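# Place two socket boards in tray, cover with frame

## Task

Place both of the short circuit boards that carry a black socket inside the flat black tray, then lay the clear frame over the tray so it rests on the tray's rim; afterwards open the grippers and pull the arms away.

## Robot and tools

Robot: two arms, left_arm and right_arm, each ending in a two-finger parallel gripper with a wrist camera (cam_left_wrist, cam_right_wrist, each 504x504). Names are labels only; left_arm sits on the +y side. Bases in the scene frame: left_arm at (+0.040, +0.349, 0) m, right_arm at (-0.036, -0.231, 0) m, both almost unrotated about z.

Scene frame: origin on the table top midway between the arms, +z up, +x out over the table. Each result's state line prints, per gripper, end_effector_position (metres) and end_effector_quat_wxyz in this frame. The printed point sits between the finger pads, roughly 1 cm short of the fingertips, and can be somewhat wrong at long reach. Gripper axes: fingers point along its own +z and close along its own y.

The 14-number row: for left_arm dx, dy, dz, rx, ry, rz, opening, then the same seven for right_arm. Always send all 14, values in [-1, 1]. dx..rz are offsets, not poses, expressed in that gripper's own axes, counted from the gripper pose in the most recent result showing it (or, for a later call within one reply, from where it is when that call starts). Scale: 1.0 = 0.6 m or 180 degrees; rx, ry, rz form one rotation vector. Every row in a list is measured from the same starting pose, not chained. Opening is absolute: +1 fully open (0.094 m), -1 closed. Zero offsets are not a pause; they pull the arm back to the reference pose.

Tools:
- execute_actions {actions, pictures}: actions holds at most one item. Empty list = just read the state. {rows: [[14 numbers], ...], steps: n} plays up to 15 rows over n control steps (1/30 s each, max 15, default 15); the final row repeats if rows run out. {steps: n} alone is a wait of up to 300 steps counted from the previous result, including your reply time. pictures (true/false) toggles images. A rejected call does nothing.
- move {target, speed}: target is one 14-number row as above (offsets, gripper axes, same scale). Each gripper travels a straight path; all paths end together, lasting 0.5 to 10 s and cut off at 10 s. speed is the top path speed in m/s, 0.002 to 0.5, default 0.25 (rotation up to twice that in rad/s). Opening is sent when the move begins. It does not avoid obstacles or the other arm. The result adds a move: line (done, off_target, moving, held, fault) plus any limits (paced = the sent pose was clipped; held = a check blocked steps) and each gripper's distance to its target.
- wait {seconds}: 0 to 10 s, sends nothing new.
- zoom_image {camera, region}: region [x0, y0, x1, y1] in pixels of that camera's last image, origin top-left, at most 504x504.
- read_manual {section}: licence texts only.
- finished_scene {scene}: closes the current scene (pass its number), grades it, and opens the next task. Irreversible.

Controller behaviour: each step the commanded pose is limited to 70 mm and 16 degrees from the measured pose, then damped inverse kinematics chases it, favouring position over orientation. Big offsets may need several actions; check the reported pose and send the remainder. Arms tend to finish a centimetre or more low and can creep downward with repeated zero offsets; to hold an arm, send the correction back to its intended pose in a reply's first call and zeros afterward, raising the aim if it still sags. Hand target lines show where each arm is currently driven. HELD marks steps whose command was partly withheld; pose unreachable means the clearance check altered a command for the named arm. FAULT lines mean an arm stopped.

Grip: grip_measured is the finger opening on the command scale (the last Joint positions number is metres). Readings may be off by about 1 mm. To hold a part keep commanding about 0.03 below grip_measured; less gives a lighter grip. Pad force tops out near 50 to 62 N, lower on very thin parts. Joint limits (rad): waist -2.618..3.054, shoulder 0..3.142, elbow 0..3.142, wrist pitch -1.571..1.571, wrist yaw -1.571..1.571, wrist roll -2.094..2.094. Joint torques are noisy and offset. Holding loads heats motors: a MOTOR HOT warning appears at 75 °C, 90 °C halts the arm briefly, 100 °C makes it go limp and drop.

The simulation keeps running while you think, so long replies let arms drift. Parts you carry may get jerked occasionally, and loose items nudged.

Avoid: dropping or knocking anything off the table (instant failure), arms colliding or pushing on each other, fast or deep moves into contact (harder impacts), slips and slams. Finish by releasing and moving both grippers clear of the tray before ending the scene.

Each tool is called after ">>>" as name([rows], argument=value, ...), one row to a line, values as JSON.

## Session

>>> execute_actions(actions=[])

Scene clock: 0.00 s of 6000.00 s.
left_arm: end_effector_position=(+0.3438, +0.5668, +0.2660) grip_measured=+1.000 end_effector_quat_wxyz=(+0.184, +0.192, +0.668, +0.695) | right_arm: end_effector_position=(+0.1625, +0.0710, +0.1698) grip_measured=+1.000 end_effector_quat_wxyz=(+0.338, -0.511, +0.688, -0.388)
Joint positions: left_arm=[ 0.256  1.195  0.515  0.726 -0.741  1.623  0.094] | right_arm=[ 1.479  1.883  1.457 -1.29   1.075  0.243  0.094]
Joint velocities: left_arm=[-0.002 -0.002 -0.002  0.007 -0.066 -0.007  0.   ] | right_arm=[-0.007  0.002  0.017 -0.007  0.007  0.022  0.   ]
Joint torques (N m, as the arm reports them, + toward a larger angle): no reading
Hand target (left_arm): +0.343, +0.567, +0.278; +0.199, +0.177, +0.661, +0.701
Hand target (right_arm): +0.164, +0.072, +0.175; +0.348, -0.505, +0.689, -0.387

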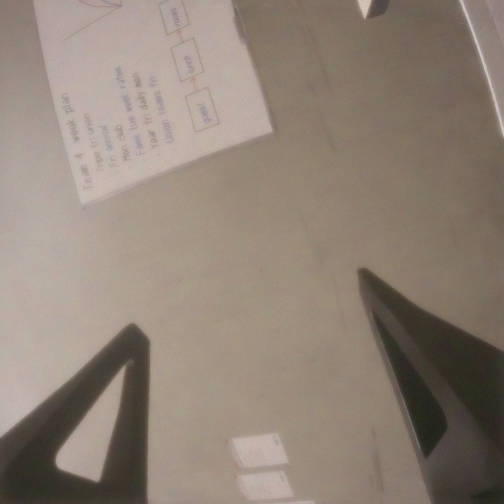

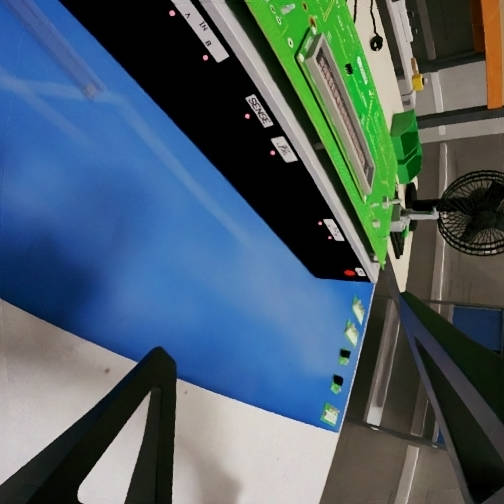

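>>> move(target=[-0.06,0.05,-0.39,0.499,0.132,-0.138,1,0.325,-0.255,0.04,-0.277,0.241,0.364,1])

Scene clock: 12.70 s of 6000.00 s.
left_arm: end_effector_position=(+0.2563, +0.3477, +0.2823) grip_measured=+1.000 end_effector_quat_wxyz=(+0.195, +0.023, +0.981, +0.014) | right_arm: end_effector_position=(+0.2094, -0.1477, +0.2737) grip_measured=+1.000 end_effector_quat_wxyz=(+0.159, -0.000, +0.986, +0.045)
Joint positions: left_arm=[-0.075  1.175  1.57  -1.575 -0.034  0.013  0.094] | right_arm=[ 0.383  1.357  1.668 -1.551  0.021  0.334  0.094]
Joint velocities: left_arm=[-0.007 -0.002 -0.002  0.051  0.022 -0.022  0.   ] | right_arm=[ 0.002 -0.002  0.007  0.051 -0.051  0.022  0.   ]
Joint torques (N m, as the arm reports them, + toward a larger angle): left_arm=[ 0.91 -3.63  6.03  0.99  0.1  -0.18] | right_arm=[-0.56 -5.    6.6   0.8   0.03 -0.04]
Hand target (left_arm): +0.253, +0.347, +0.286; +0.204, +0.011, +0.979, +0.006
Hand target (right_arm): +0.205, -0.151, +0.283; +0.169, +0.001, +0.984, +0.048
Off the commanded pose (left_arm): 0.005 m, 23 deg; orientation clipped at the last step of the last action.
Off the commanded pose (right_arm): 0.009 m, 19 deg; orientation clipped at the last step of the last action.
joint sent to its limit (left arm) — the command would take joint 4 (wrist pitch) past its lower limit, so that joint was sent only as far as its limit.
joint sent to its limit (right arm) — the command would take joint 4 (wrist pitch) past its lower limit, so that joint was sent only as far as its limit.
After step 90, 5.57 s passed at rest.
move: off_target (left_arm, right_arm); limits=paced

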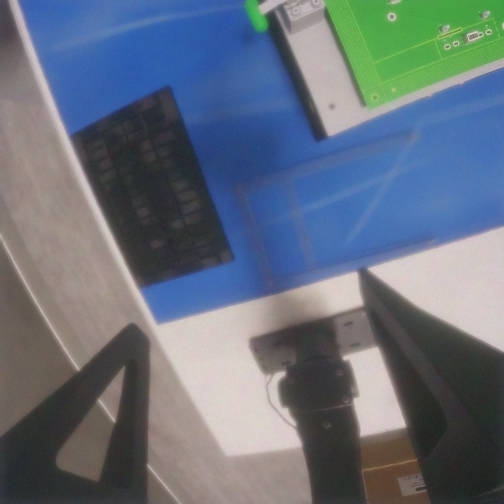

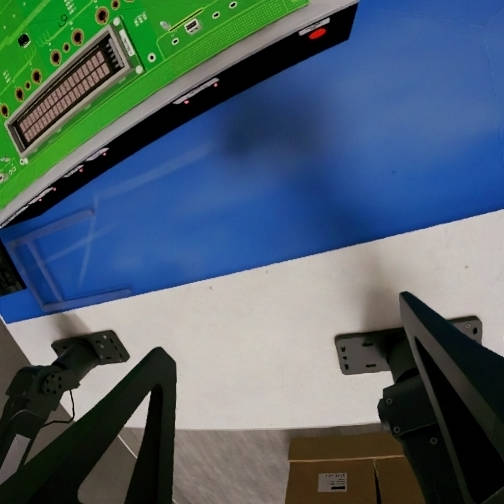

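>>> move(target=[-0.02,0,0.15,0.009,0.125,-0.015,1,-0.037,-0.675,0.07,0.029,0.102,0,1])

Scene clock: 21.20 s of 6000.00 s.
left_arm: end_effector_position=(+0.3019, +0.3475, +0.2003) grip_measured=+1.000 end_effector_quat_wxyz=(+0.010, +0.012, +1.000, +0.007) | right_arm: end_effector_position=(+0.2468, -0.5490, +0.1980) grip_measured=+1.000 end_effector_quat_wxyz=(+0.048, +0.003, +0.997, -0.066)
Joint positions: left_arm=[-0.055  1.545  1.57  -1.575 -0.014  0.004  0.094] | right_arm=[-0.793  2.098  2.25  -1.561  0.018 -0.833  0.094]
Joint velocities: left_arm=[-0.012  0.002 -0.007 -0.081  0.007  0.007  0.   ] | right_arm=[-0.012 -0.012 -0.012 -0.037  0.022  0.007  0.   ]
Joint torques (N m, as the arm reports them, + toward a larger angle): left_arm=[ 0.73 -6.29  6.57  0.3   0.17 -0.09] | right_arm=[ 0.17 -9.67  6.81  0.57  0.04 -0.02]
Hand target (left_arm): +0.302, +0.348, +0.203; +0.015, +0.001, +1.000, -0.000
Hand target (right_arm): +0.248, -0.550, +0.203; +0.051, -0.001, +0.996, -0.072
Off the commanded pose (left_arm): 0.004 m, 2 deg.
Off the commanded pose (right_arm): 0.008 m, 9 deg.
joint sent to its limit (left arm) — the command would take joint 4 (wrist pitch) past its lower limit, so that joint was sent only as far as its limit.
joint sent to its limit (right arm) — the command would take joint 4 (wrist pitch) past its lower limit, so that joint was sent only as far as its limit.
After step 90, 3.33 s passed at rest.
move: off_target (right_arm)

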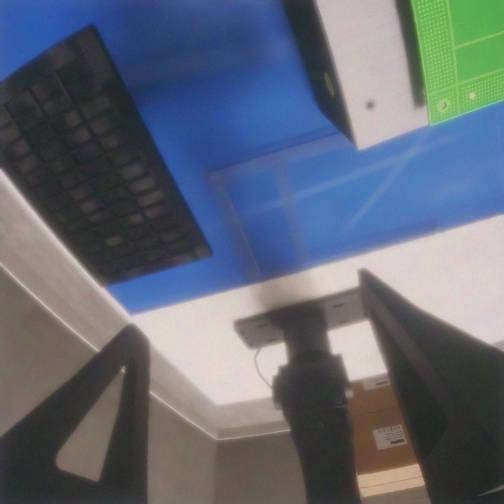

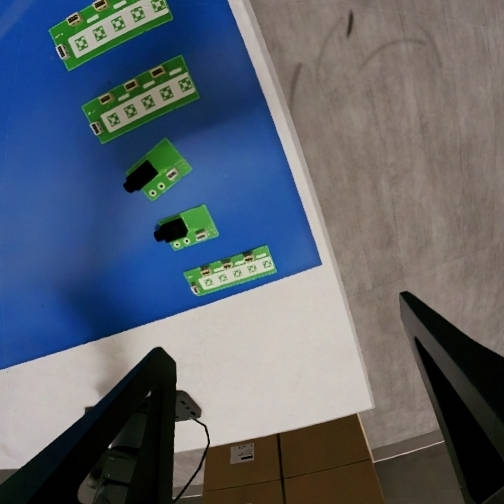

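>>> move(target=[0,0,-0.15,0,-0.33,0,1,-0.08,0.25,-0.15,0,-0.3,0,1])

Scene clock: 33.23 s of 6000.00 s.
left_arm: end_effector_position=(+0.2985, +0.3476, +0.2833) grip_measured=+1.000 end_effector_quat_wxyz=(+0.488, +0.007, +0.873, +0.002) | right_arm: end_effector_position=(+0.2878, -0.3948, +0.2713) grip_measured=+1.000 end_effector_quat_wxyz=(+0.486, -0.018, +0.872, -0.060)
Joint positions: left_arm=[-0.055  0.733  0.981 -0.8   -0.014  0.004  0.094] | right_arm=[-0.669  1.193  1.12  -0.567 -0.513 -0.492  0.094]
Joint velocities: left_arm=[-0.027 -0.012 -0.007 -0.022 -0.022  0.007  0.   ] | right_arm=[ 0.007  0.012 -0.007 -0.007 -0.081  0.022  0.   ]
Joint torques (N m, as the arm reports them, + toward a larger angle): left_arm=[ 0.27 -1.12  6.45  2.17  0.1   0.05] | right_arm=[ 0.65 -5.07  5.81  1.77 -0.22  0.05]
Hand target (left_arm): +0.299, +0.347, +0.291; +0.504, +0.009, +0.863, +0.000
Hand target (right_arm): +0.288, -0.389, +0.277; +0.496, -0.024, +0.866, -0.059
Off the commanded pose (left_arm): 0.007 m, 2 deg.
Off the commanded pose (right_arm): 0.006 m, 2 deg.
After step 90, 6.27 s passed at rest.
move: done

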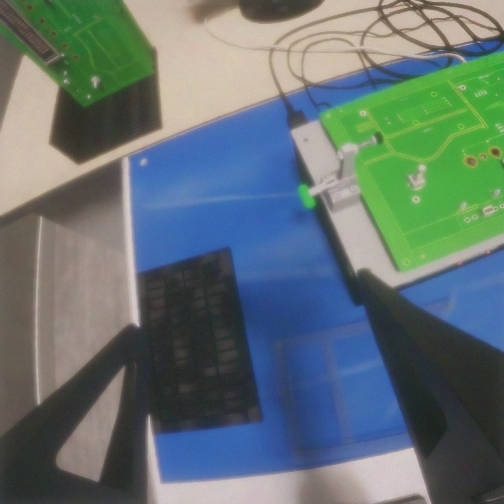

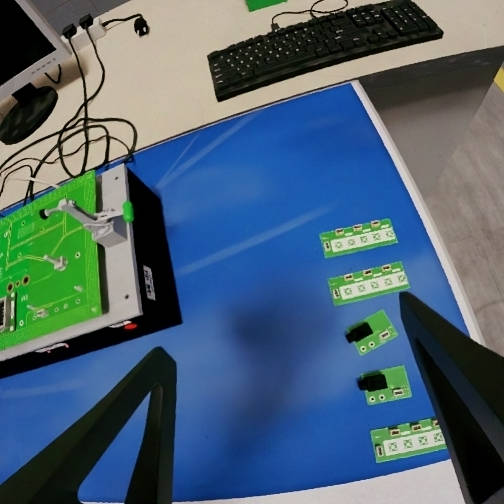

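>>> zoom_image(camera="cam_left_wrist", region=[110,220,440,500])

>>> move(target=[0,0,0,0,0,0,1,0.323,-0.145,0.036,-0.04,0.322,0.012,1])

Region (110, 220, 440, 500) of cam_left_wrist's 504x504 image, scaled by 1.527, with more detail than that image has; it fills the top 428 rows of this view, and the rest is white.

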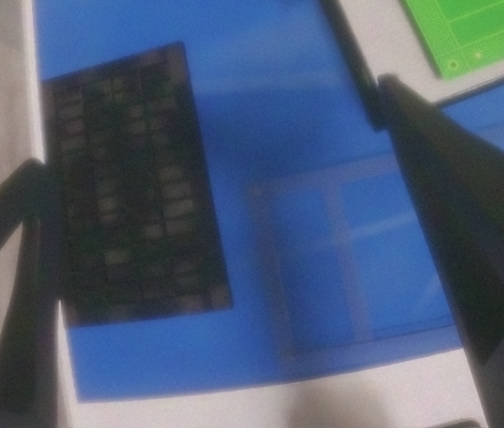

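Scene clock: 38.17 s of 6000.00 s.
left_arm: end_effector_position=(+0.2983, +0.3476, +0.2829) grip_measured=+1.000 end_effector_quat_wxyz=(+0.487, +0.007, +0.873, +0.002) | right_arm: end_effector_position=(+0.2034, -0.4974, +0.0996) grip_measured=+1.000 end_effector_quat_wxyz=(+0.002, -0.003, +1.000, -0.001)
Joint positions: left_arm=[-0.055  0.733  0.981 -0.801 -0.014  0.004  0.094] | right_arm=[-0.797  1.903  1.583 -1.246 -0.002 -0.848  0.094]
Joint velocities: left_arm=[-0.012 -0.012 -0.002  0.037  0.081 -0.022  0.   ] | right_arm=[ 0.007 -0.002 -0.007  0.022 -0.051  0.022  0.   ]
Joint torques (N m, as the arm reports them, + toward a larger angle): left_arm=[0.12 0.03 6.95 1.84 0.   0.  ] | right_arm=[-0.52 -8.05  7.05  0.21  0.04 -0.05]
Hand target (left_arm): +0.298, +0.348, +0.283; +0.488, +0.007, +0.873, +0.002
Hand target (right_arm): +0.202, -0.500, +0.103; +0.000, -0.002, +1.000, -0.002
Off the commanded pose (left_arm): 0.000 m, 0 deg.
Off the commanded pose (right_arm): 0.008 m, 0 deg.
move: done

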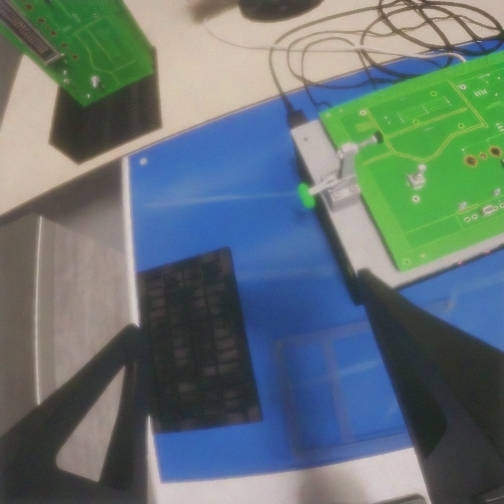

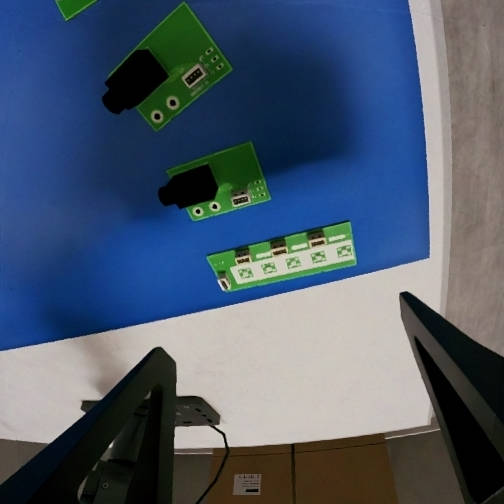

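>>> move(target=[0,0,0,0,0,0,1,0,0.03,0.08,0,0,0.5,0])

Scene clock: 45.67 s of 6000.00 s.
left_arm: end_effector_position=(+0.2981, +0.3476, +0.2826) grip_measured=+1.000 end_effector_quat_wxyz=(+0.487, +0.007, +0.874, +0.002) | right_arm: end_effector_position=(+0.2013, -0.4800, +0.0491) grip_measured=+0.002 end_effector_quat_wxyz=(-0.008, +0.705, +0.709, +0.003)
Joint positions: left_arm=[-0.055  0.733  0.981 -0.802 -0.014  0.004  0.094] | right_arm=[-0.769  1.903  1.379 -1.062 -0.005  0.75   0.047]
Joint velocities: left_arm=[ 0.007  0.002  0.012 -0.007 -0.022 -0.022  0.   ] | right_arm=[-0.012  0.012 -0.002 -0.051 -0.037  0.007 -0.001]
Joint torques (N m, as the arm reports them, + toward a larger angle): left_arm=[-0.02 -0.03  6.99  1.8   0.01 -0.01] | right_arm=[ 0.65 -9.41  4.33  0.44  0.05  0.06]
Hand target (left_arm): +0.298, +0.348, +0.283; +0.487, +0.007, +0.873, +0.002
Hand target (right_arm): +0.204, -0.479, +0.052; +0.002, +0.705, +0.709, +0.001
Off the commanded pose (left_arm): 0.000 m, 0 deg.
Off the commanded pose (right_arm): 0.003 m, 1 deg.
After step 90, 0.77 s passed at rest.
move: done

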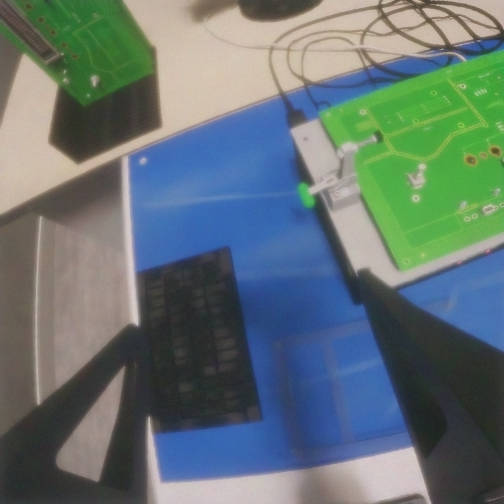

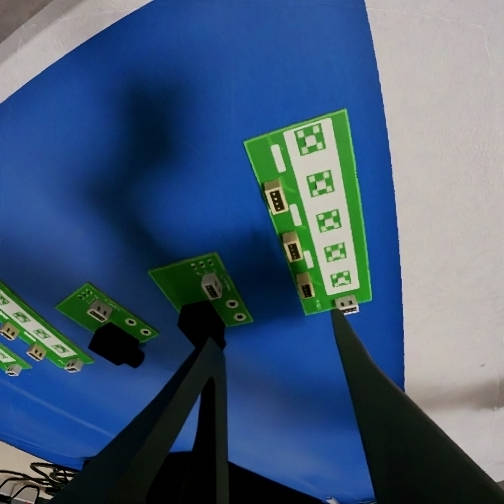

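>>> move(target=[0,0,0,0,0,0,1,0.045,0.05,0,0,0,0,0])

Scene clock: 50.57 s of 6000.00 s.
left_arm: end_effector_position=(+0.2980, +0.3476, +0.2824) grip_measured=+1.000 end_effector_quat_wxyz=(+0.486, +0.007, +0.874, +0.002) | right_arm: end_effector_position=(+0.2294, -0.4501, +0.0491) grip_measured=+0.002 end_effector_quat_wxyz=(-0.008, +0.702, +0.712, +0.006)
Joint positions: left_arm=[-0.055  0.733  0.981 -0.804 -0.014  0.004  0.094] | right_arm=[-0.654  1.903  1.379 -1.061 -0.013  0.858  0.047]
Joint velocities: left_arm=[-0.012 -0.027 -0.007 -0.037 -0.051  0.022  0.   ] | right_arm=[ 0.002  0.002 -0.002 -0.051  0.022 -0.022 -0.001]
Joint torques (N m, as the arm reports them, + toward a larger angle): left_arm=[-0.11  0.01  7.16  1.85  0.06 -0.01] | right_arm=[ 0.17 -7.59  6.4   0.27  0.07  0.09]
Hand target (left_arm): +0.298, +0.348, +0.283; +0.487, +0.007, +0.874, +0.002
Hand target (right_arm): +0.232, -0.452, +0.050; -0.007, +0.705, +0.709, +0.004
Off the commanded pose (left_arm): 0.000 m, 0 deg.
Off the commanded pose (right_arm): 0.003 m, 1 deg.
After step 90, 1.07 s passed at rest.
move: done

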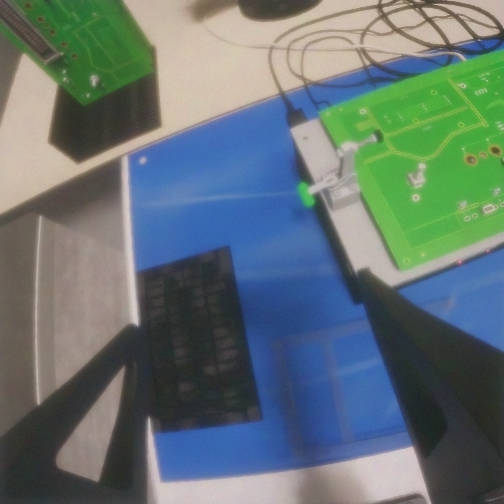

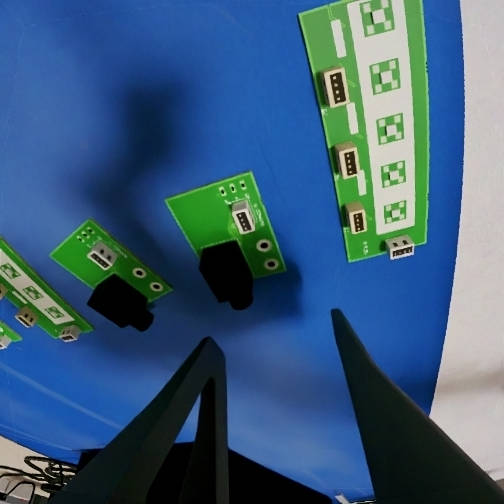

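>>> move(target=[0,0,0,0,0,0,1,0,0.03,0.022,0,0,0,0], speed=0.05)

Scene clock: 54.00 s of 6000.00 s.
left_arm: end_effector_position=(+0.2978, +0.3476, +0.2821) grip_measured=+1.000 end_effector_quat_wxyz=(+0.486, +0.007, +0.874, +0.002) | right_arm: end_effector_position=(+0.2390, -0.4455, +0.0346) grip_measured=+0.002 end_effector_quat_wxyz=(-0.019, +0.702, +0.712, +0.006)
Joint positions: left_arm=[-0.055  0.733  0.981 -0.805 -0.014  0.004  0.094] | right_arm=[-0.628  1.956  1.392 -1.043 -0.016  0.885  0.047]
Joint velocities: left_arm=[-0.012  0.002  0.002 -0.007  0.007 -0.007  0.   ] | right_arm=[-0.002 -0.007 -0.012  0.007 -0.022  0.022 -0.001]
Joint torques (N m, as the arm reports them, + toward a larger angle): left_arm=[-0.09  0.23  7.06  1.87  0.    0.02] | right_arm=[ 0.55 -7.98  6.64  0.39  0.03  0.07]
Hand target (left_arm): +0.298, +0.348, +0.282; +0.486, +0.007, +0.874, +0.002
Hand target (right_arm): +0.247, -0.449, +0.036; -0.008, +0.702, +0.712, +0.006
Off the commanded pose (left_arm): 0.000 m, 0 deg.
Off the commanded pose (right_arm): 0.009 m, 1 deg.
move: done

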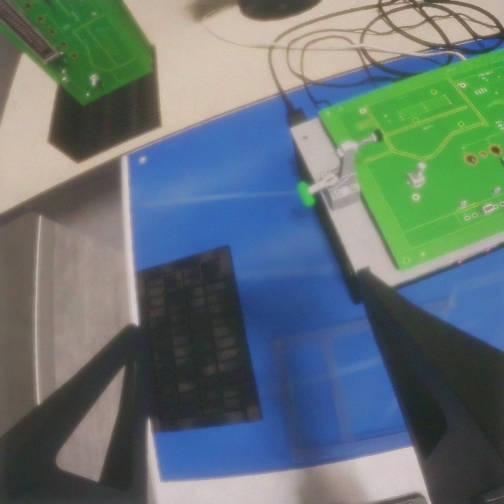

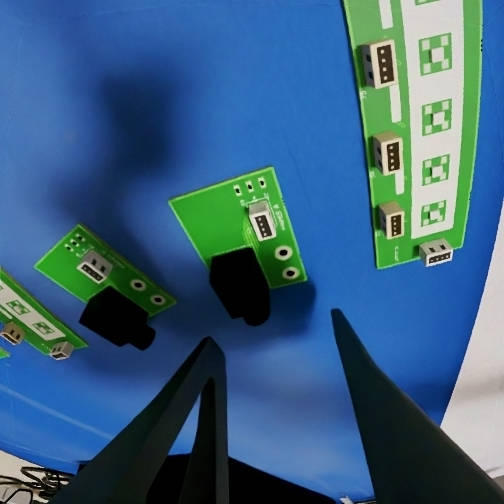

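>>> move(target=[0,0,0,0,0,0,1,-0.02,0.026,0.012,0.01,-0.006,0,0], speed=0.05)

Scene clock: 56.80 s of 6000.00 s.
left_arm: end_effector_position=(+0.2976, +0.3476, +0.2818) grip_measured=+1.000 end_effector_quat_wxyz=(+0.485, +0.007, +0.875, +0.002) | right_arm: end_effector_position=(+0.2534, -0.4559, +0.0252) grip_measured=+0.002 end_effector_quat_wxyz=(-0.020, +0.702, +0.712, -0.004)
Joint positions: left_arm=[-0.055  0.733  0.981 -0.806 -0.014  0.004  0.094] | right_arm=[-0.616  2.036  1.468 -1.044  0.003  0.896  0.047]
Joint velocities: left_arm=[-0.002 -0.002 -0.002 -0.007 -0.007 -0.051  0.   ] | right_arm=[-0.002  0.002  0.002 -0.022 -0.022 -0.051  0.   ]
Joint torques (N m, as the arm reports them, + toward a larger angle): left_arm=[-0.02 -0.01  6.74  1.82  0.    0.02] | right_arm=[ 0.47 -8.43  6.66  0.1   0.16  0.07]
Hand target (left_arm): +0.298, +0.348, +0.282; +0.485, +0.007, +0.874, +0.002
Hand target (right_arm): +0.255, -0.457, +0.026; -0.023, +0.702, +0.712, -0.012
Off the commanded pose (left_arm): 0.000 m, 0 deg.
Off the commanded pose (right_arm): 0.002 m, 1 deg.
move: done

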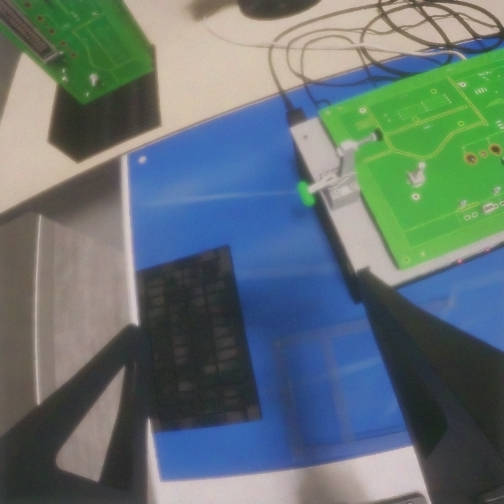

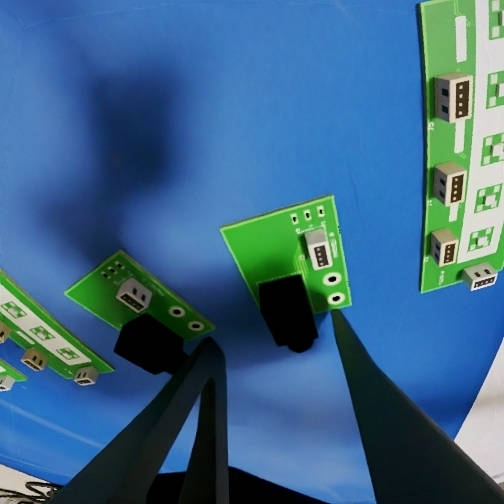

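Overshot slightly.

>>> move(target=[0,0,0,0,0,0,1,-0.008,-0.012,0.014,-0.011,-0.007,0,-0.25], speed=0.03)

Scene clock: 59.97 s of 6000.00 s.
left_arm: end_effector_position=(+0.2974, +0.3476, +0.2816) grip_measured=+1.000 end_effector_quat_wxyz=(+0.484, +0.007, +0.875, +0.002) | right_arm: end_effector_position=(+0.2482, -0.4549, +0.0172) grip_measured=-0.248 end_effector_quat_wxyz=(-0.012, +0.701, +0.713, +0.004)
Joint positions: left_arm=[-0.055  0.733  0.981 -0.807 -0.014  0.004  0.094] | right_arm=[-0.629  2.012  1.4   -0.981 -0.01   0.879  0.035]
Joint velocities: left_arm=[-0.002  0.012 -0.002 -0.051  0.081 -0.007  0.   ] | right_arm=[-0.037  0.002 -0.022  0.022 -0.037 -0.007 -0.001]
Joint torques (N m, as the arm reports them, + toward a larger angle): left_arm=[ 0.11 -0.03  6.74  1.85  0.02 -0.02] | right_arm=[-0.77 -9.69  3.71  0.54  0.13 -0.05]
Hand target (left_arm): +0.298, +0.348, +0.282; +0.485, +0.007, +0.875, +0.002
Hand target (right_arm): +0.246, -0.461, +0.017; -0.001, +0.702, +0.712, +0.000
Off the commanded pose (left_arm): 0.000 m, 0 deg.
Off the commanded pose (right_arm): 0.006 m, 1 deg.
move: done

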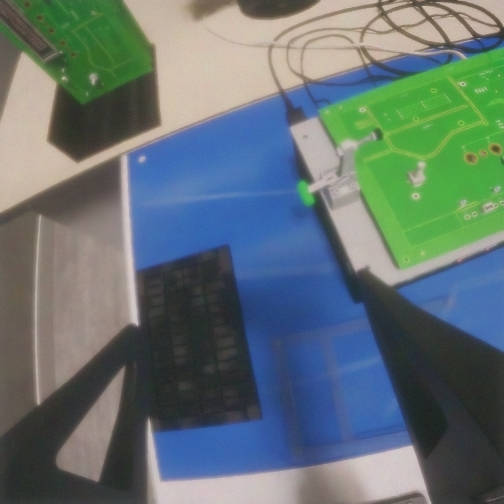

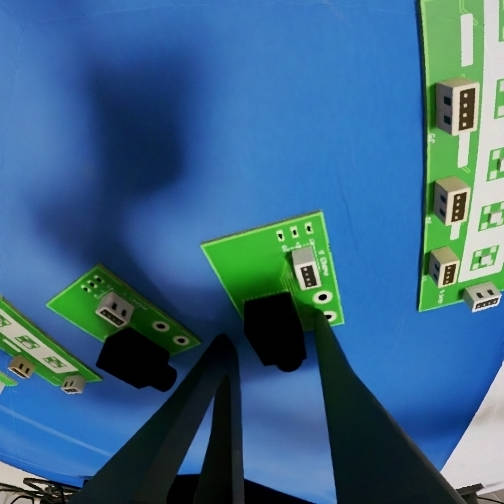

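>>> move(target=[0,0,0,0,0,0,1,-0.015,0,0.004,0,0,0,-0.25], speed=0.03)

>>> move(target=[0,0,0,0,0,0,1,0,0,0,0,0,0,-0.7])

Scene clock: 66.57 s of 6000.00 s.
left_arm: end_effector_position=(+0.2973, +0.3476, +0.2813) grip_measured=+1.000 end_effector_quat_wxyz=(+0.484, +0.007, +0.875, +0.002) | right_arm: end_effector_position=(+0.2482, -0.4556, +0.0175) grip_measured=-0.248 end_effector_quat_wxyz=(-0.013, +0.700, +0.714, +0.010)
Joint positions: left_arm=[-0.055  0.733  0.981 -0.809 -0.014  0.004  0.094] | right_arm=[-0.637  2.015  1.405 -0.985 -0.022  0.87   0.035]
Joint velocities: left_arm=[ 0.002 -0.002  0.002  0.022  0.037  0.051  0.   ] | right_arm=[ 0.002  0.002  0.002 -0.051  0.037  0.007 -0.   ]
Joint torques (N m, as the arm reports them, + toward a larger angle): left_arm=[-0.09  0.41  6.92  1.83  0.05  0.01] | right_arm=[-0.8  -7.53  6.52  0.33  0.13 -0.02]
Hand target (left_arm): +0.297, +0.348, +0.282; +0.484, +0.007, +0.875, +0.002
Hand target (right_arm): +0.248, -0.464, +0.015; -0.012, +0.701, +0.713, +0.004
Off the commanded pose (left_arm): 0.000 m, 0 deg.
Off the commanded pose (right_arm): 0.009 m, 1 deg.
After step 90, 2.90 s passed at rest.
move: done

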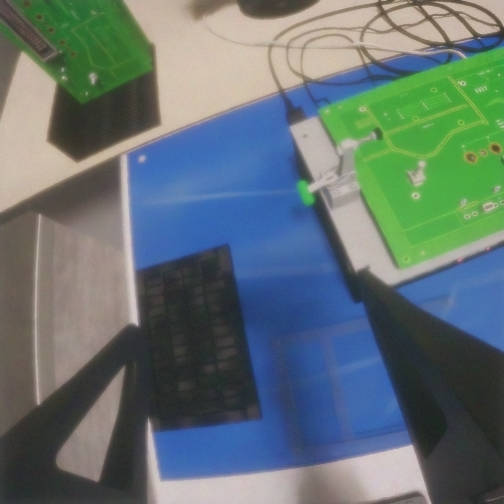

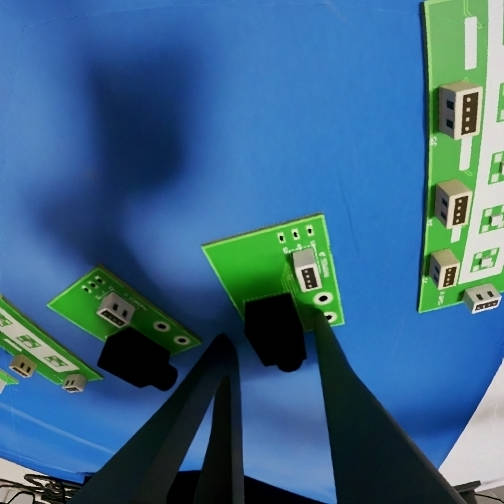

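Scene clock: 67.07 s of 6000.00 s.
left_arm: end_effector_position=(+0.2971, +0.3476, +0.2810) grip_measured=+1.000 end_effector_quat_wxyz=(+0.483, +0.007, +0.875, +0.002) | right_arm: end_effector_position=(+0.2464, -0.4550, +0.0183) grip_measured=-0.681 end_effector_quat_wxyz=(-0.016, +0.700, +0.714, +0.008)
Joint positions: left_arm=[-0.055  0.733  0.981 -0.81  -0.014  0.004  0.094] | right_arm=[-0.637  2.013  1.405 -0.993 -0.019  0.87   0.015]
Joint velocities: left_arm=[ 0.012  0.007 -0.002 -0.051 -0.051 -0.037  0.   ] | right_arm=[-0.007  0.002  0.002  0.022 -0.007 -0.051 -0.001]
Joint torques (N m, as the arm reports them, + toward a larger angle): left_arm=[ 0.13 -0.01  6.95  1.8   0.    0.01] | right_arm=[-0.01 -8.77  5.1   0.38  0.    0.02]
Hand target (left_arm): +0.297, +0.348, +0.281; +0.484, +0.007, +0.875, +0.002
Hand target (right_arm): +0.248, -0.456, +0.018; -0.013, +0.700, +0.714, +0.010
Off the commanded pose (left_arm): 0.000 m, 0 deg.
Off the commanded pose (right_arm): 0.002 m, 0 deg.
move: done

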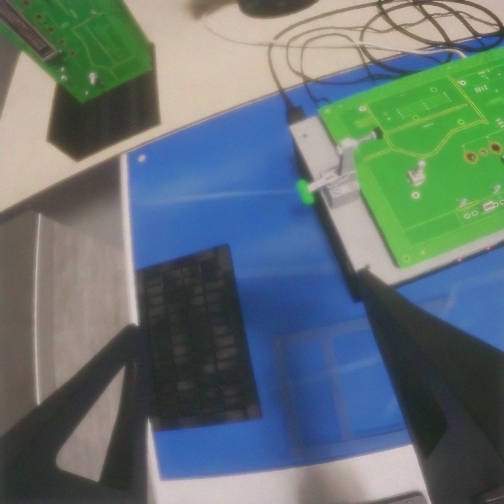

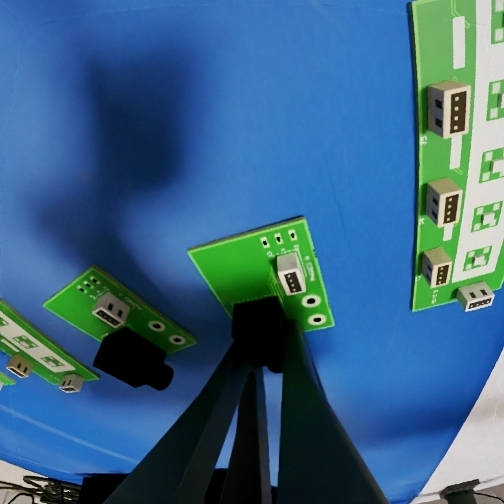

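>>> move(target=[0,0,0,0,0,0,1,0,0,-0.12,0,0,-0.8,-0.72], speed=0.4)

>>> move(target=[0,0,0,0,0,0,1,-0.563,0.628,0,0,0,-0.2,-0.72])

Scene clock: 77.57 s of 6000.00 s.
left_arm: end_effector_position=(+0.2969, +0.3476, +0.2808) grip_measured=+1.000 end_effector_quat_wxyz=(+0.483, +0.007, +0.876, +0.002) | right_arm: end_effector_position=(+0.2477, -0.4556, +0.0794) grip_measured=-0.680 end_effector_quat_wxyz=(-0.002, -0.462, +0.887, +0.024)
Joint positions: left_arm=[-0.055  0.733  0.981 -0.811 -0.014  0.004  0.094] | right_arm=[-0.634  1.974  1.6   -1.242 -0.015 -1.64   0.015]
Joint velocities: left_arm=[-0.027  0.012  0.012  0.022 -0.022 -0.022  0.   ] | right_arm=[-0.017 -0.012  0.007  0.022  0.037 -0.037 -0.   ]
Joint torques (N m, as the arm reports them, + toward a larger angle): left_arm=[ 0.01 -0.04  6.94  1.85  0.03  0.  ] | right_arm=[ -0.56 -10.04   6.97   0.07  -0.02  -0.04]
Hand target (left_arm): +0.297, +0.348, +0.281; +0.483, +0.007, +0.875, +0.002
Hand target (right_arm): +0.247, -0.458, +0.090; +0.003, -0.462, +0.887, +0.017
Off the commanded pose (left_arm): 0.000 m, 0 deg.
Off the commanded pose (right_arm): 0.011 m, 1 deg.
After step 90, 3.67 s passed at rest.
move: off_target (right_arm)

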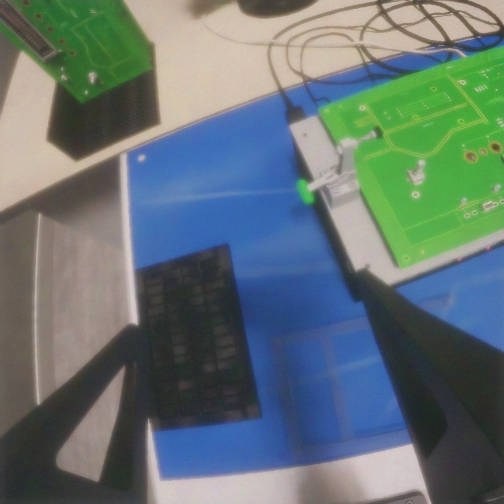

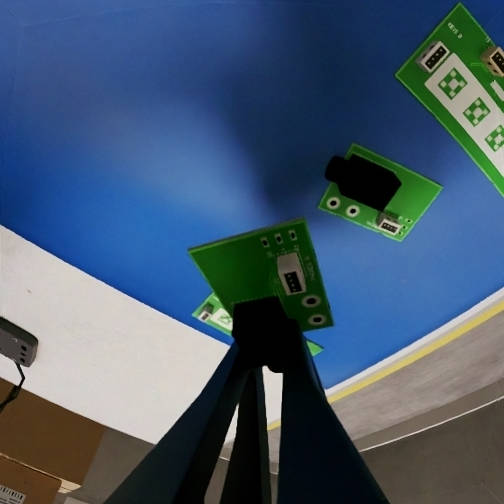

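Scene clock: 80.13 s of 6000.00 s.
left_arm: end_effector_position=(+0.2968, +0.3477, +0.2805) grip_measured=+1.000 end_effector_quat_wxyz=(+0.482, +0.007, +0.876, +0.002) | right_arm: end_effector_position=(+0.1317, +0.0419, +0.1086) grip_measured=-0.680 end_effector_quat_wxyz=(-0.017, +0.715, -0.698, -0.031)
Joint positions: left_arm=[-0.055  0.733  0.981 -0.812 -0.014  0.004  0.094] | right_arm=[ 1.031  1.716  1.383 -1.193 -0.055 -0.609  0.015]
Joint velocities: left_arm=[ 0.017 -0.002  0.002 -0.037 -0.007 -0.007  0.   ] | right_arm=[ 0.002 -0.002  0.017 -0.051 -0.022  0.066 -0.001]
Joint torques (N m, as the arm reports them, + toward a larger angle): left_arm=[0.04 0.07 6.93 1.84 0.03 0.02] | right_arm=[ 0.1  -6.46  7.15  0.29  0.02  0.09]
Hand target (left_arm): +0.297, +0.348, +0.281; +0.483, +0.007, +0.876, +0.002
Hand target (right_arm): +0.133, +0.044, +0.112; -0.017, +0.713, -0.700, -0.030
Off the commanded pose (left_arm): 0.000 m, 0 deg.
Off the commanded pose (right_arm): 0.008 m, 2 deg.
move: done

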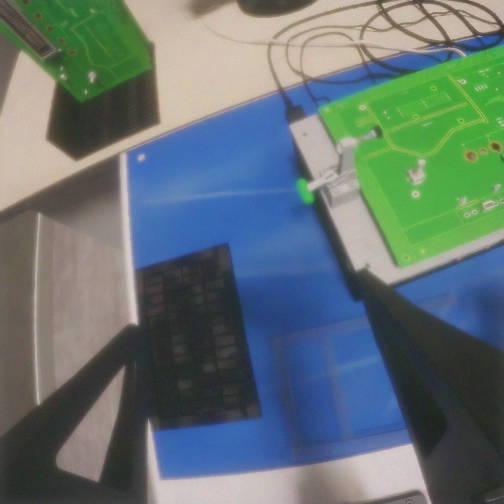

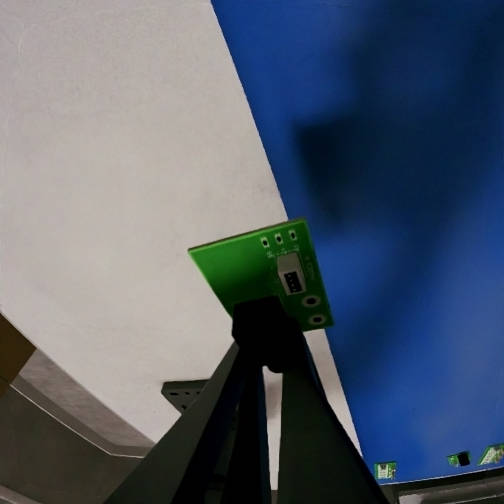

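>>> move(target=[0,0,0,0,0,0,1,0,-0.115,0.142,0.006,0.022,0,-0.72], speed=0.1)

Scene clock: 84.60 s of 6000.00 s.
left_arm: end_effector_position=(+0.2966, +0.3477, +0.2802) grip_measured=+1.000 end_effector_quat_wxyz=(+0.482, +0.007, +0.876, +0.002) | right_arm: end_effector_position=(+0.1903, +0.0436, +0.0192) grip_measured=-0.680 end_effector_quat_wxyz=(+0.015, +0.716, -0.698, +0.001)
Joint positions: left_arm=[-0.055  0.733  0.981 -0.814 -0.014  0.004  0.094] | right_arm=[ 0.923  1.995  1.383 -0.989 -0.    -0.718  0.015]
Joint velocities: left_arm=[-0.007 -0.002 -0.027 -0.007 -0.037  0.081  0.   ] | right_arm=[ 0.002 -0.002 -0.017 -0.007 -0.007 -0.051  0.001]
Joint torques (N m, as the arm reports them, + toward a larger angle): left_arm=[ 0.   -0.05  6.91  1.83  0.04  0.01] | right_arm=[-0.44 -8.48  6.11  0.41  0.05 -0.03]
Hand target (left_arm): +0.297, +0.348, +0.280; +0.482, +0.007, +0.876, +0.002
Hand target (right_arm): +0.198, +0.049, +0.021; +0.001, +0.716, -0.698, +0.001
Off the commanded pose (left_arm): 0.000 m, 0 deg.
Off the commanded pose (right_arm): 0.011 m, 2 deg.
move: off_target (right_arm)

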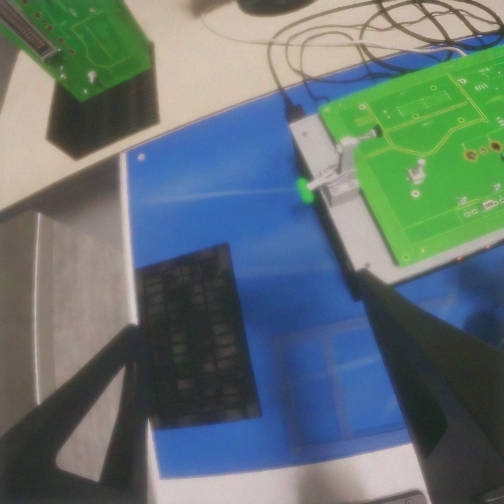

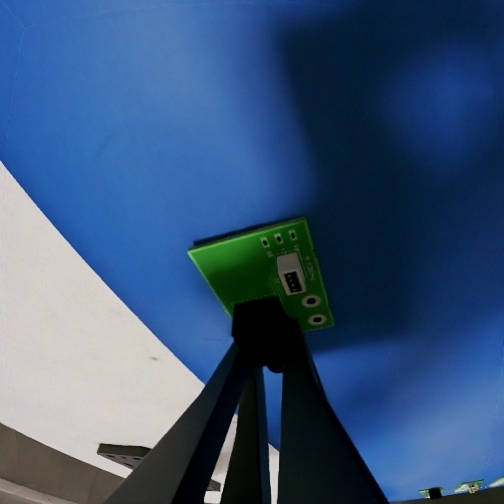

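>>> move(target=[0,0,0,0,0,0,1,0,0,0.003,0,0,0,-0.72], speed=0.03)

>>> move(target=[0,0,0,0,0,0,1,0,0,0,0,0,0,-0.2])

>>> move(target=[0,0,0,0,0,0,1,0,0,-0.1,0,0,0,-0.2])

>>> move(target=[0.33,-0.17,0.01,0.25,0.25,0.449,-0.2,0.77,-0.05,0,0,0,0.2,0])

Scene clock: 92.00 s of 6000.00 s.
left_arm: end_effector_position=(+0.2964, +0.3477, +0.2800) grip_measured=+1.000 end_effector_quat_wxyz=(+0.481, +0.007, +0.877, +0.002) | right_arm: end_effector_position=(+0.1906, +0.0438, +0.0192) grip_measured=-0.680 end_effector_quat_wxyz=(+0.014, +0.716, -0.698, +0.001)
Joint positions: left_arm=[-0.055  0.733  0.981 -0.815 -0.014  0.004  0.094] | right_arm=[ 0.923  1.995  1.383 -0.987  0.    -0.719  0.015]
Joint velocities: left_arm=[ 0.002  0.002  0.017 -0.066 -0.022 -0.022  0.   ] | right_arm=[-0.017 -0.007 -0.002 -0.022 -0.051  0.11  -0.   ]
Joint torques (N m, as the arm reports them, + toward a larger angle): left_arm=[ 0.02 -0.09  6.94  1.84 -0.01 -0.03] | right_arm=[ 0.06 -8.67  4.74  0.33  0.01  0.03]
Hand target (left_arm): +0.297, +0.348, +0.280; +0.482, +0.007, +0.876, +0.002
Hand target (right_arm): +0.190, +0.044, +0.017; +0.015, +0.716, -0.698, +0.001
Off the commanded pose (left_arm): 0.000 m, 0 deg.
Off the commanded pose (right_arm): 0.002 m, 0 deg.
After step 90, 3.70 s passed at rest.
move: done

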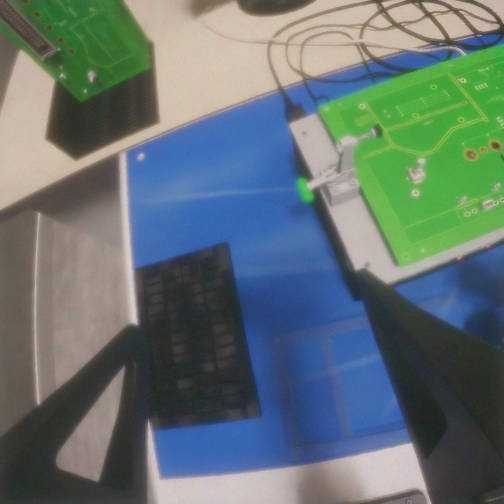

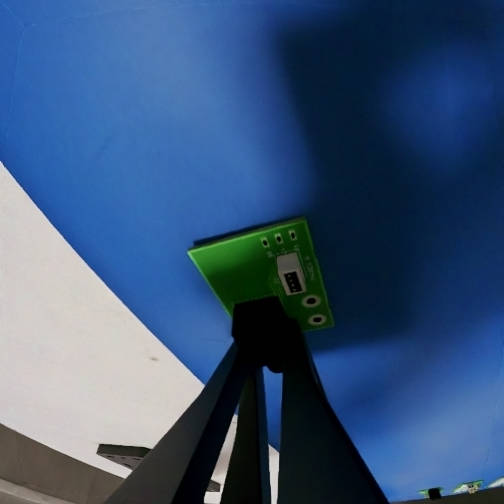

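Scene clock: 92.50 s of 6000.00 s.
left_arm: end_effector_position=(+0.2963, +0.3477, +0.2797) grip_measured=+1.000 end_effector_quat_wxyz=(+0.481, +0.007, +0.877, +0.002) | right_arm: end_effector_position=(+0.1906, +0.0438, +0.0192) grip_measured=-0.202 end_effector_quat_wxyz=(+0.014, +0.716, -0.698, +0.001)
Joint positions: left_arm=[-0.055  0.733  0.981 -0.816 -0.014  0.004  0.094] | right_arm=[ 0.923  1.995  1.383 -0.987  0.    -0.719  0.037]
Joint velocities: left_arm=[-0.007 -0.007 -0.002 -0.037 -0.022  0.007  0.   ] | right_arm=[-0.002  0.012 -0.007 -0.007  0.007 -0.007  0.   ]
Joint torques (N m, as the arm reports them, + toward a larger angle): left_arm=[-0.24 -0.03  7.16  1.78  0.01 -0.04] | right_arm=[ 0.05 -8.83  5.05  0.28  0.03  0.02]
Hand target (left_arm): +0.296, +0.348, +0.280; +0.481, +0.007, +0.877, +0.002
Hand target (right_arm): +0.191, +0.044, +0.019; +0.014, +0.716, -0.698, +0.001
Off the commanded pose (left_arm): 0.000 m, 0 deg.
Off the commanded pose (right_arm): 0.000 m, 0 deg.
move: done

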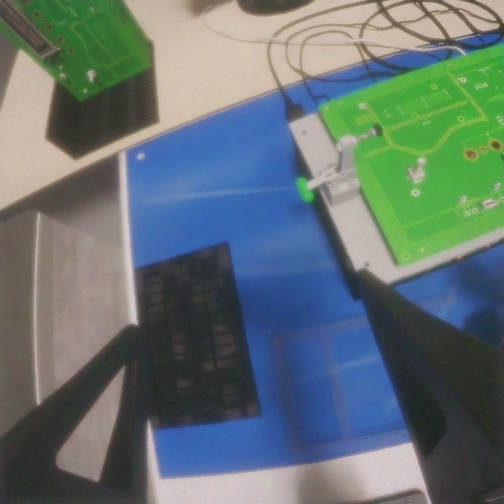

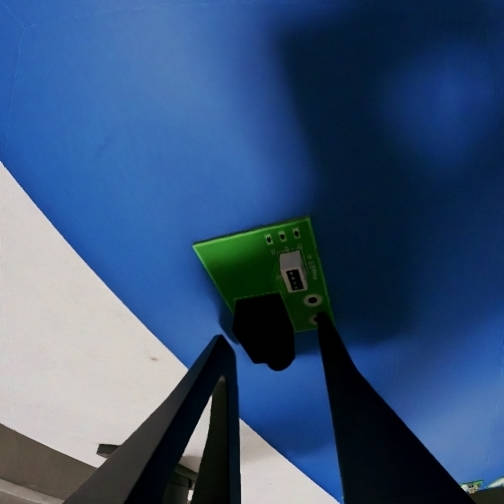

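Scene clock: 93.53 s of 6000.00 s.
left_arm: end_effector_position=(+0.2961, +0.3477, +0.2795) grip_measured=+1.000 end_effector_quat_wxyz=(+0.480, +0.007, +0.877, +0.002) | right_arm: end_effector_position=(+0.1916, +0.0451, +0.0730) grip_measured=-0.202 end_effector_quat_wxyz=(+0.017, +0.716, -0.698, +0.001)
Joint positions: left_arm=[-0.055  0.733  0.981 -0.817 -0.014  0.004  0.094] | right_arm=[ 0.923  1.951  1.542 -1.196  0.    -0.719  0.037]
Joint velocities: left_arm=[ 0.002  0.002 -0.007  0.051 -0.037 -0.051  0.   ] | right_arm=[-0.012  0.007 -0.002 -0.022 -0.037  0.037 -0.   ]
Joint torques (N m, as the arm reports them, + toward a larger angle): left_arm=[0.04 0.03 7.08 1.81 0.07 0.07] | right_arm=[-0.05 -9.23  6.5   0.14  0.02  0.01]
Hand target (left_arm): +0.296, +0.348, +0.280; +0.481, +0.007, +0.877, +0.002
Hand target (right_arm): +0.192, +0.045, +0.079; +0.014, +0.716, -0.698, +0.001
Off the commanded pose (left_arm): 0.000 m, 0 deg.
Off the commanded pose (right_arm): 0.006 m, 0 deg.
move: done

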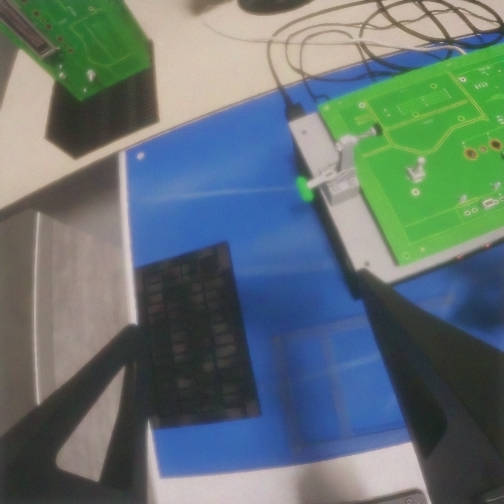

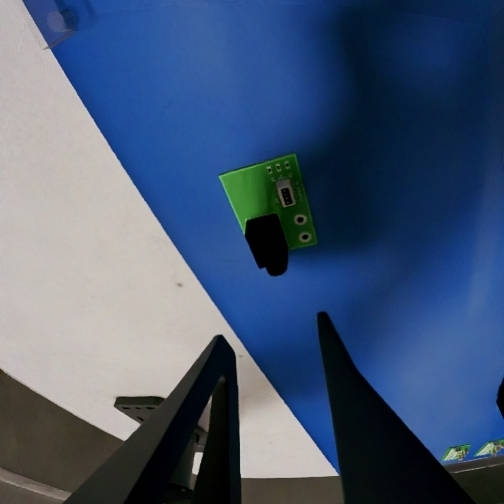

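Scene clock: 97.50 s of 6000.00 s.
left_arm: end_effector_position=(+0.1990, +0.2466, +0.1103) grip_measured=-0.198 end_effector_quat_wxyz=(+0.006, +0.701, +0.713, +0.002) | right_arm: end_effector_position=(+0.2330, -0.4215, +0.0860) grip_measured=-0.002 end_effector_quat_wxyz=(-0.024, -0.463, +0.886, -0.019)
Joint positions: left_arm=[-0.616  1.239  0.961 -1.28  -0.001  0.973  0.038] | right_arm=[-0.541  1.794  1.386 -1.152  0.06  -1.549  0.047]
Joint velocities: left_arm=[ 0.002 -0.002  0.017 -0.007  0.022 -0.066 -0.001] | right_arm=[-0.012  0.002  0.002 -0.007 -0.066 -0.081  0.   ]
Joint torques (N m, as the arm reports them, + toward a larger angle): left_arm=[-0.93 -3.12  5.88  0.19  0.03  0.1 ] | right_arm=[-0.22 -6.81  6.92  0.21  0.03 -0.03]
Hand target (left_arm): +0.194, +0.248, +0.109; -0.004, +0.710, +0.705, +0.002
Hand target (right_arm): +0.234, -0.423, +0.088; -0.024, -0.465, +0.885, -0.015
Off the commanded pose (left_arm): 0.006 m, 2 deg.
Off the commanded pose (right_arm): 0.006 m, 2 deg.
move: done

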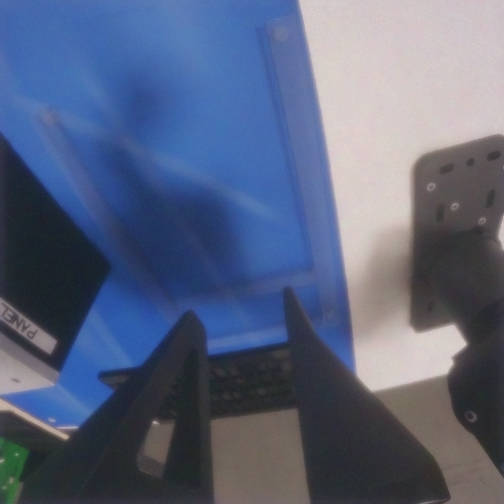

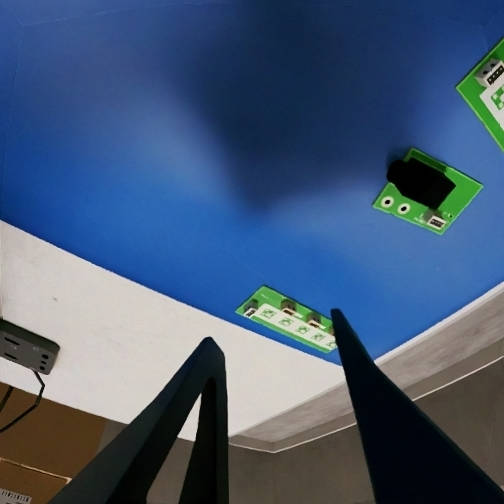

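>>> move(target=[-0.338,-0.02,0.1,0,0,0,-0.2,-0.055,-0.137,0.065,-0.024,-0.006,0.723,0], speed=0.35)

Scene clock: 121.83 s of 6000.00 s.
left_arm: end_effector_position=(+0.1878, +0.0540, +0.0453) grip_measured=-0.198 end_effector_quat_wxyz=(-0.012, +0.702, +0.712, +0.007) | right_arm: end_effector_position=(+0.3103, -0.4417, +0.0444) grip_measured=-0.002 end_effector_quat_wxyz=(-0.008, +0.609, +0.793, +0.001)
Joint positions: left_arm=[-1.148  1.867  1.315 -1.046 -0.005  0.442  0.038] | right_arm=[-0.505  2.138  1.705 -1.152 -0.003  0.759  0.047]
Joint velocities: left_arm=[-0.007  0.002 -0.002  0.066 -0.095  0.022 -0.   ] | right_arm=[ 0.002  0.002  0.007 -0.007 -0.007 -0.051  0.001]
Joint torques (N m, as the arm reports them, + toward a larger angle): left_arm=[-0.88 -8.58  8.7   0.37 -0.06 -0.08] | right_arm=[ 0.66 -9.28  6.92  0.37  0.04  0.08]
Hand target (left_arm): +0.191, +0.042, +0.053; +0.009, +0.701, +0.713, +0.002
Hand target (right_arm): +0.318, -0.443, +0.045; +0.001, +0.609, +0.793, +0.001
Off the commanded pose (left_arm): 0.013 m, 2 deg.
Off the commanded pose (right_arm): 0.008 m, 1 deg.
After step 90, 17.43 s passed at rest.
move: off_target (left_arm)

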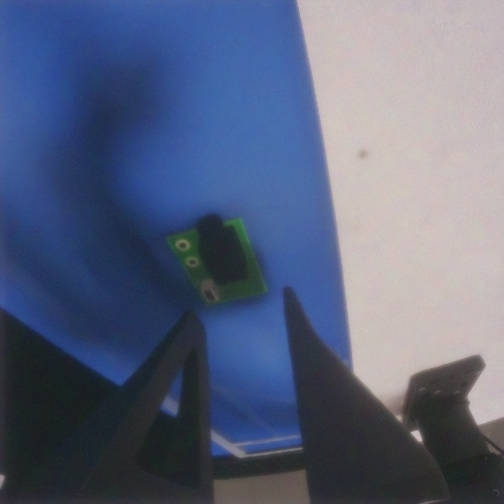

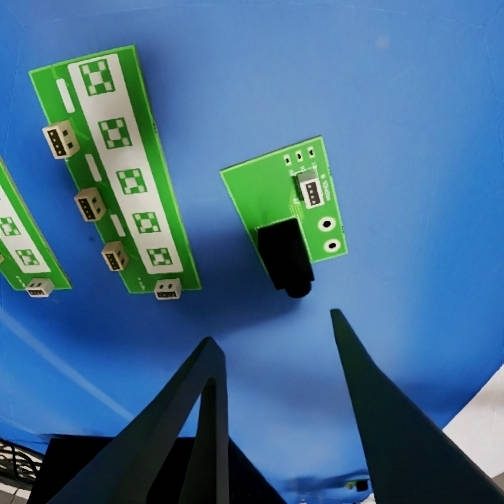

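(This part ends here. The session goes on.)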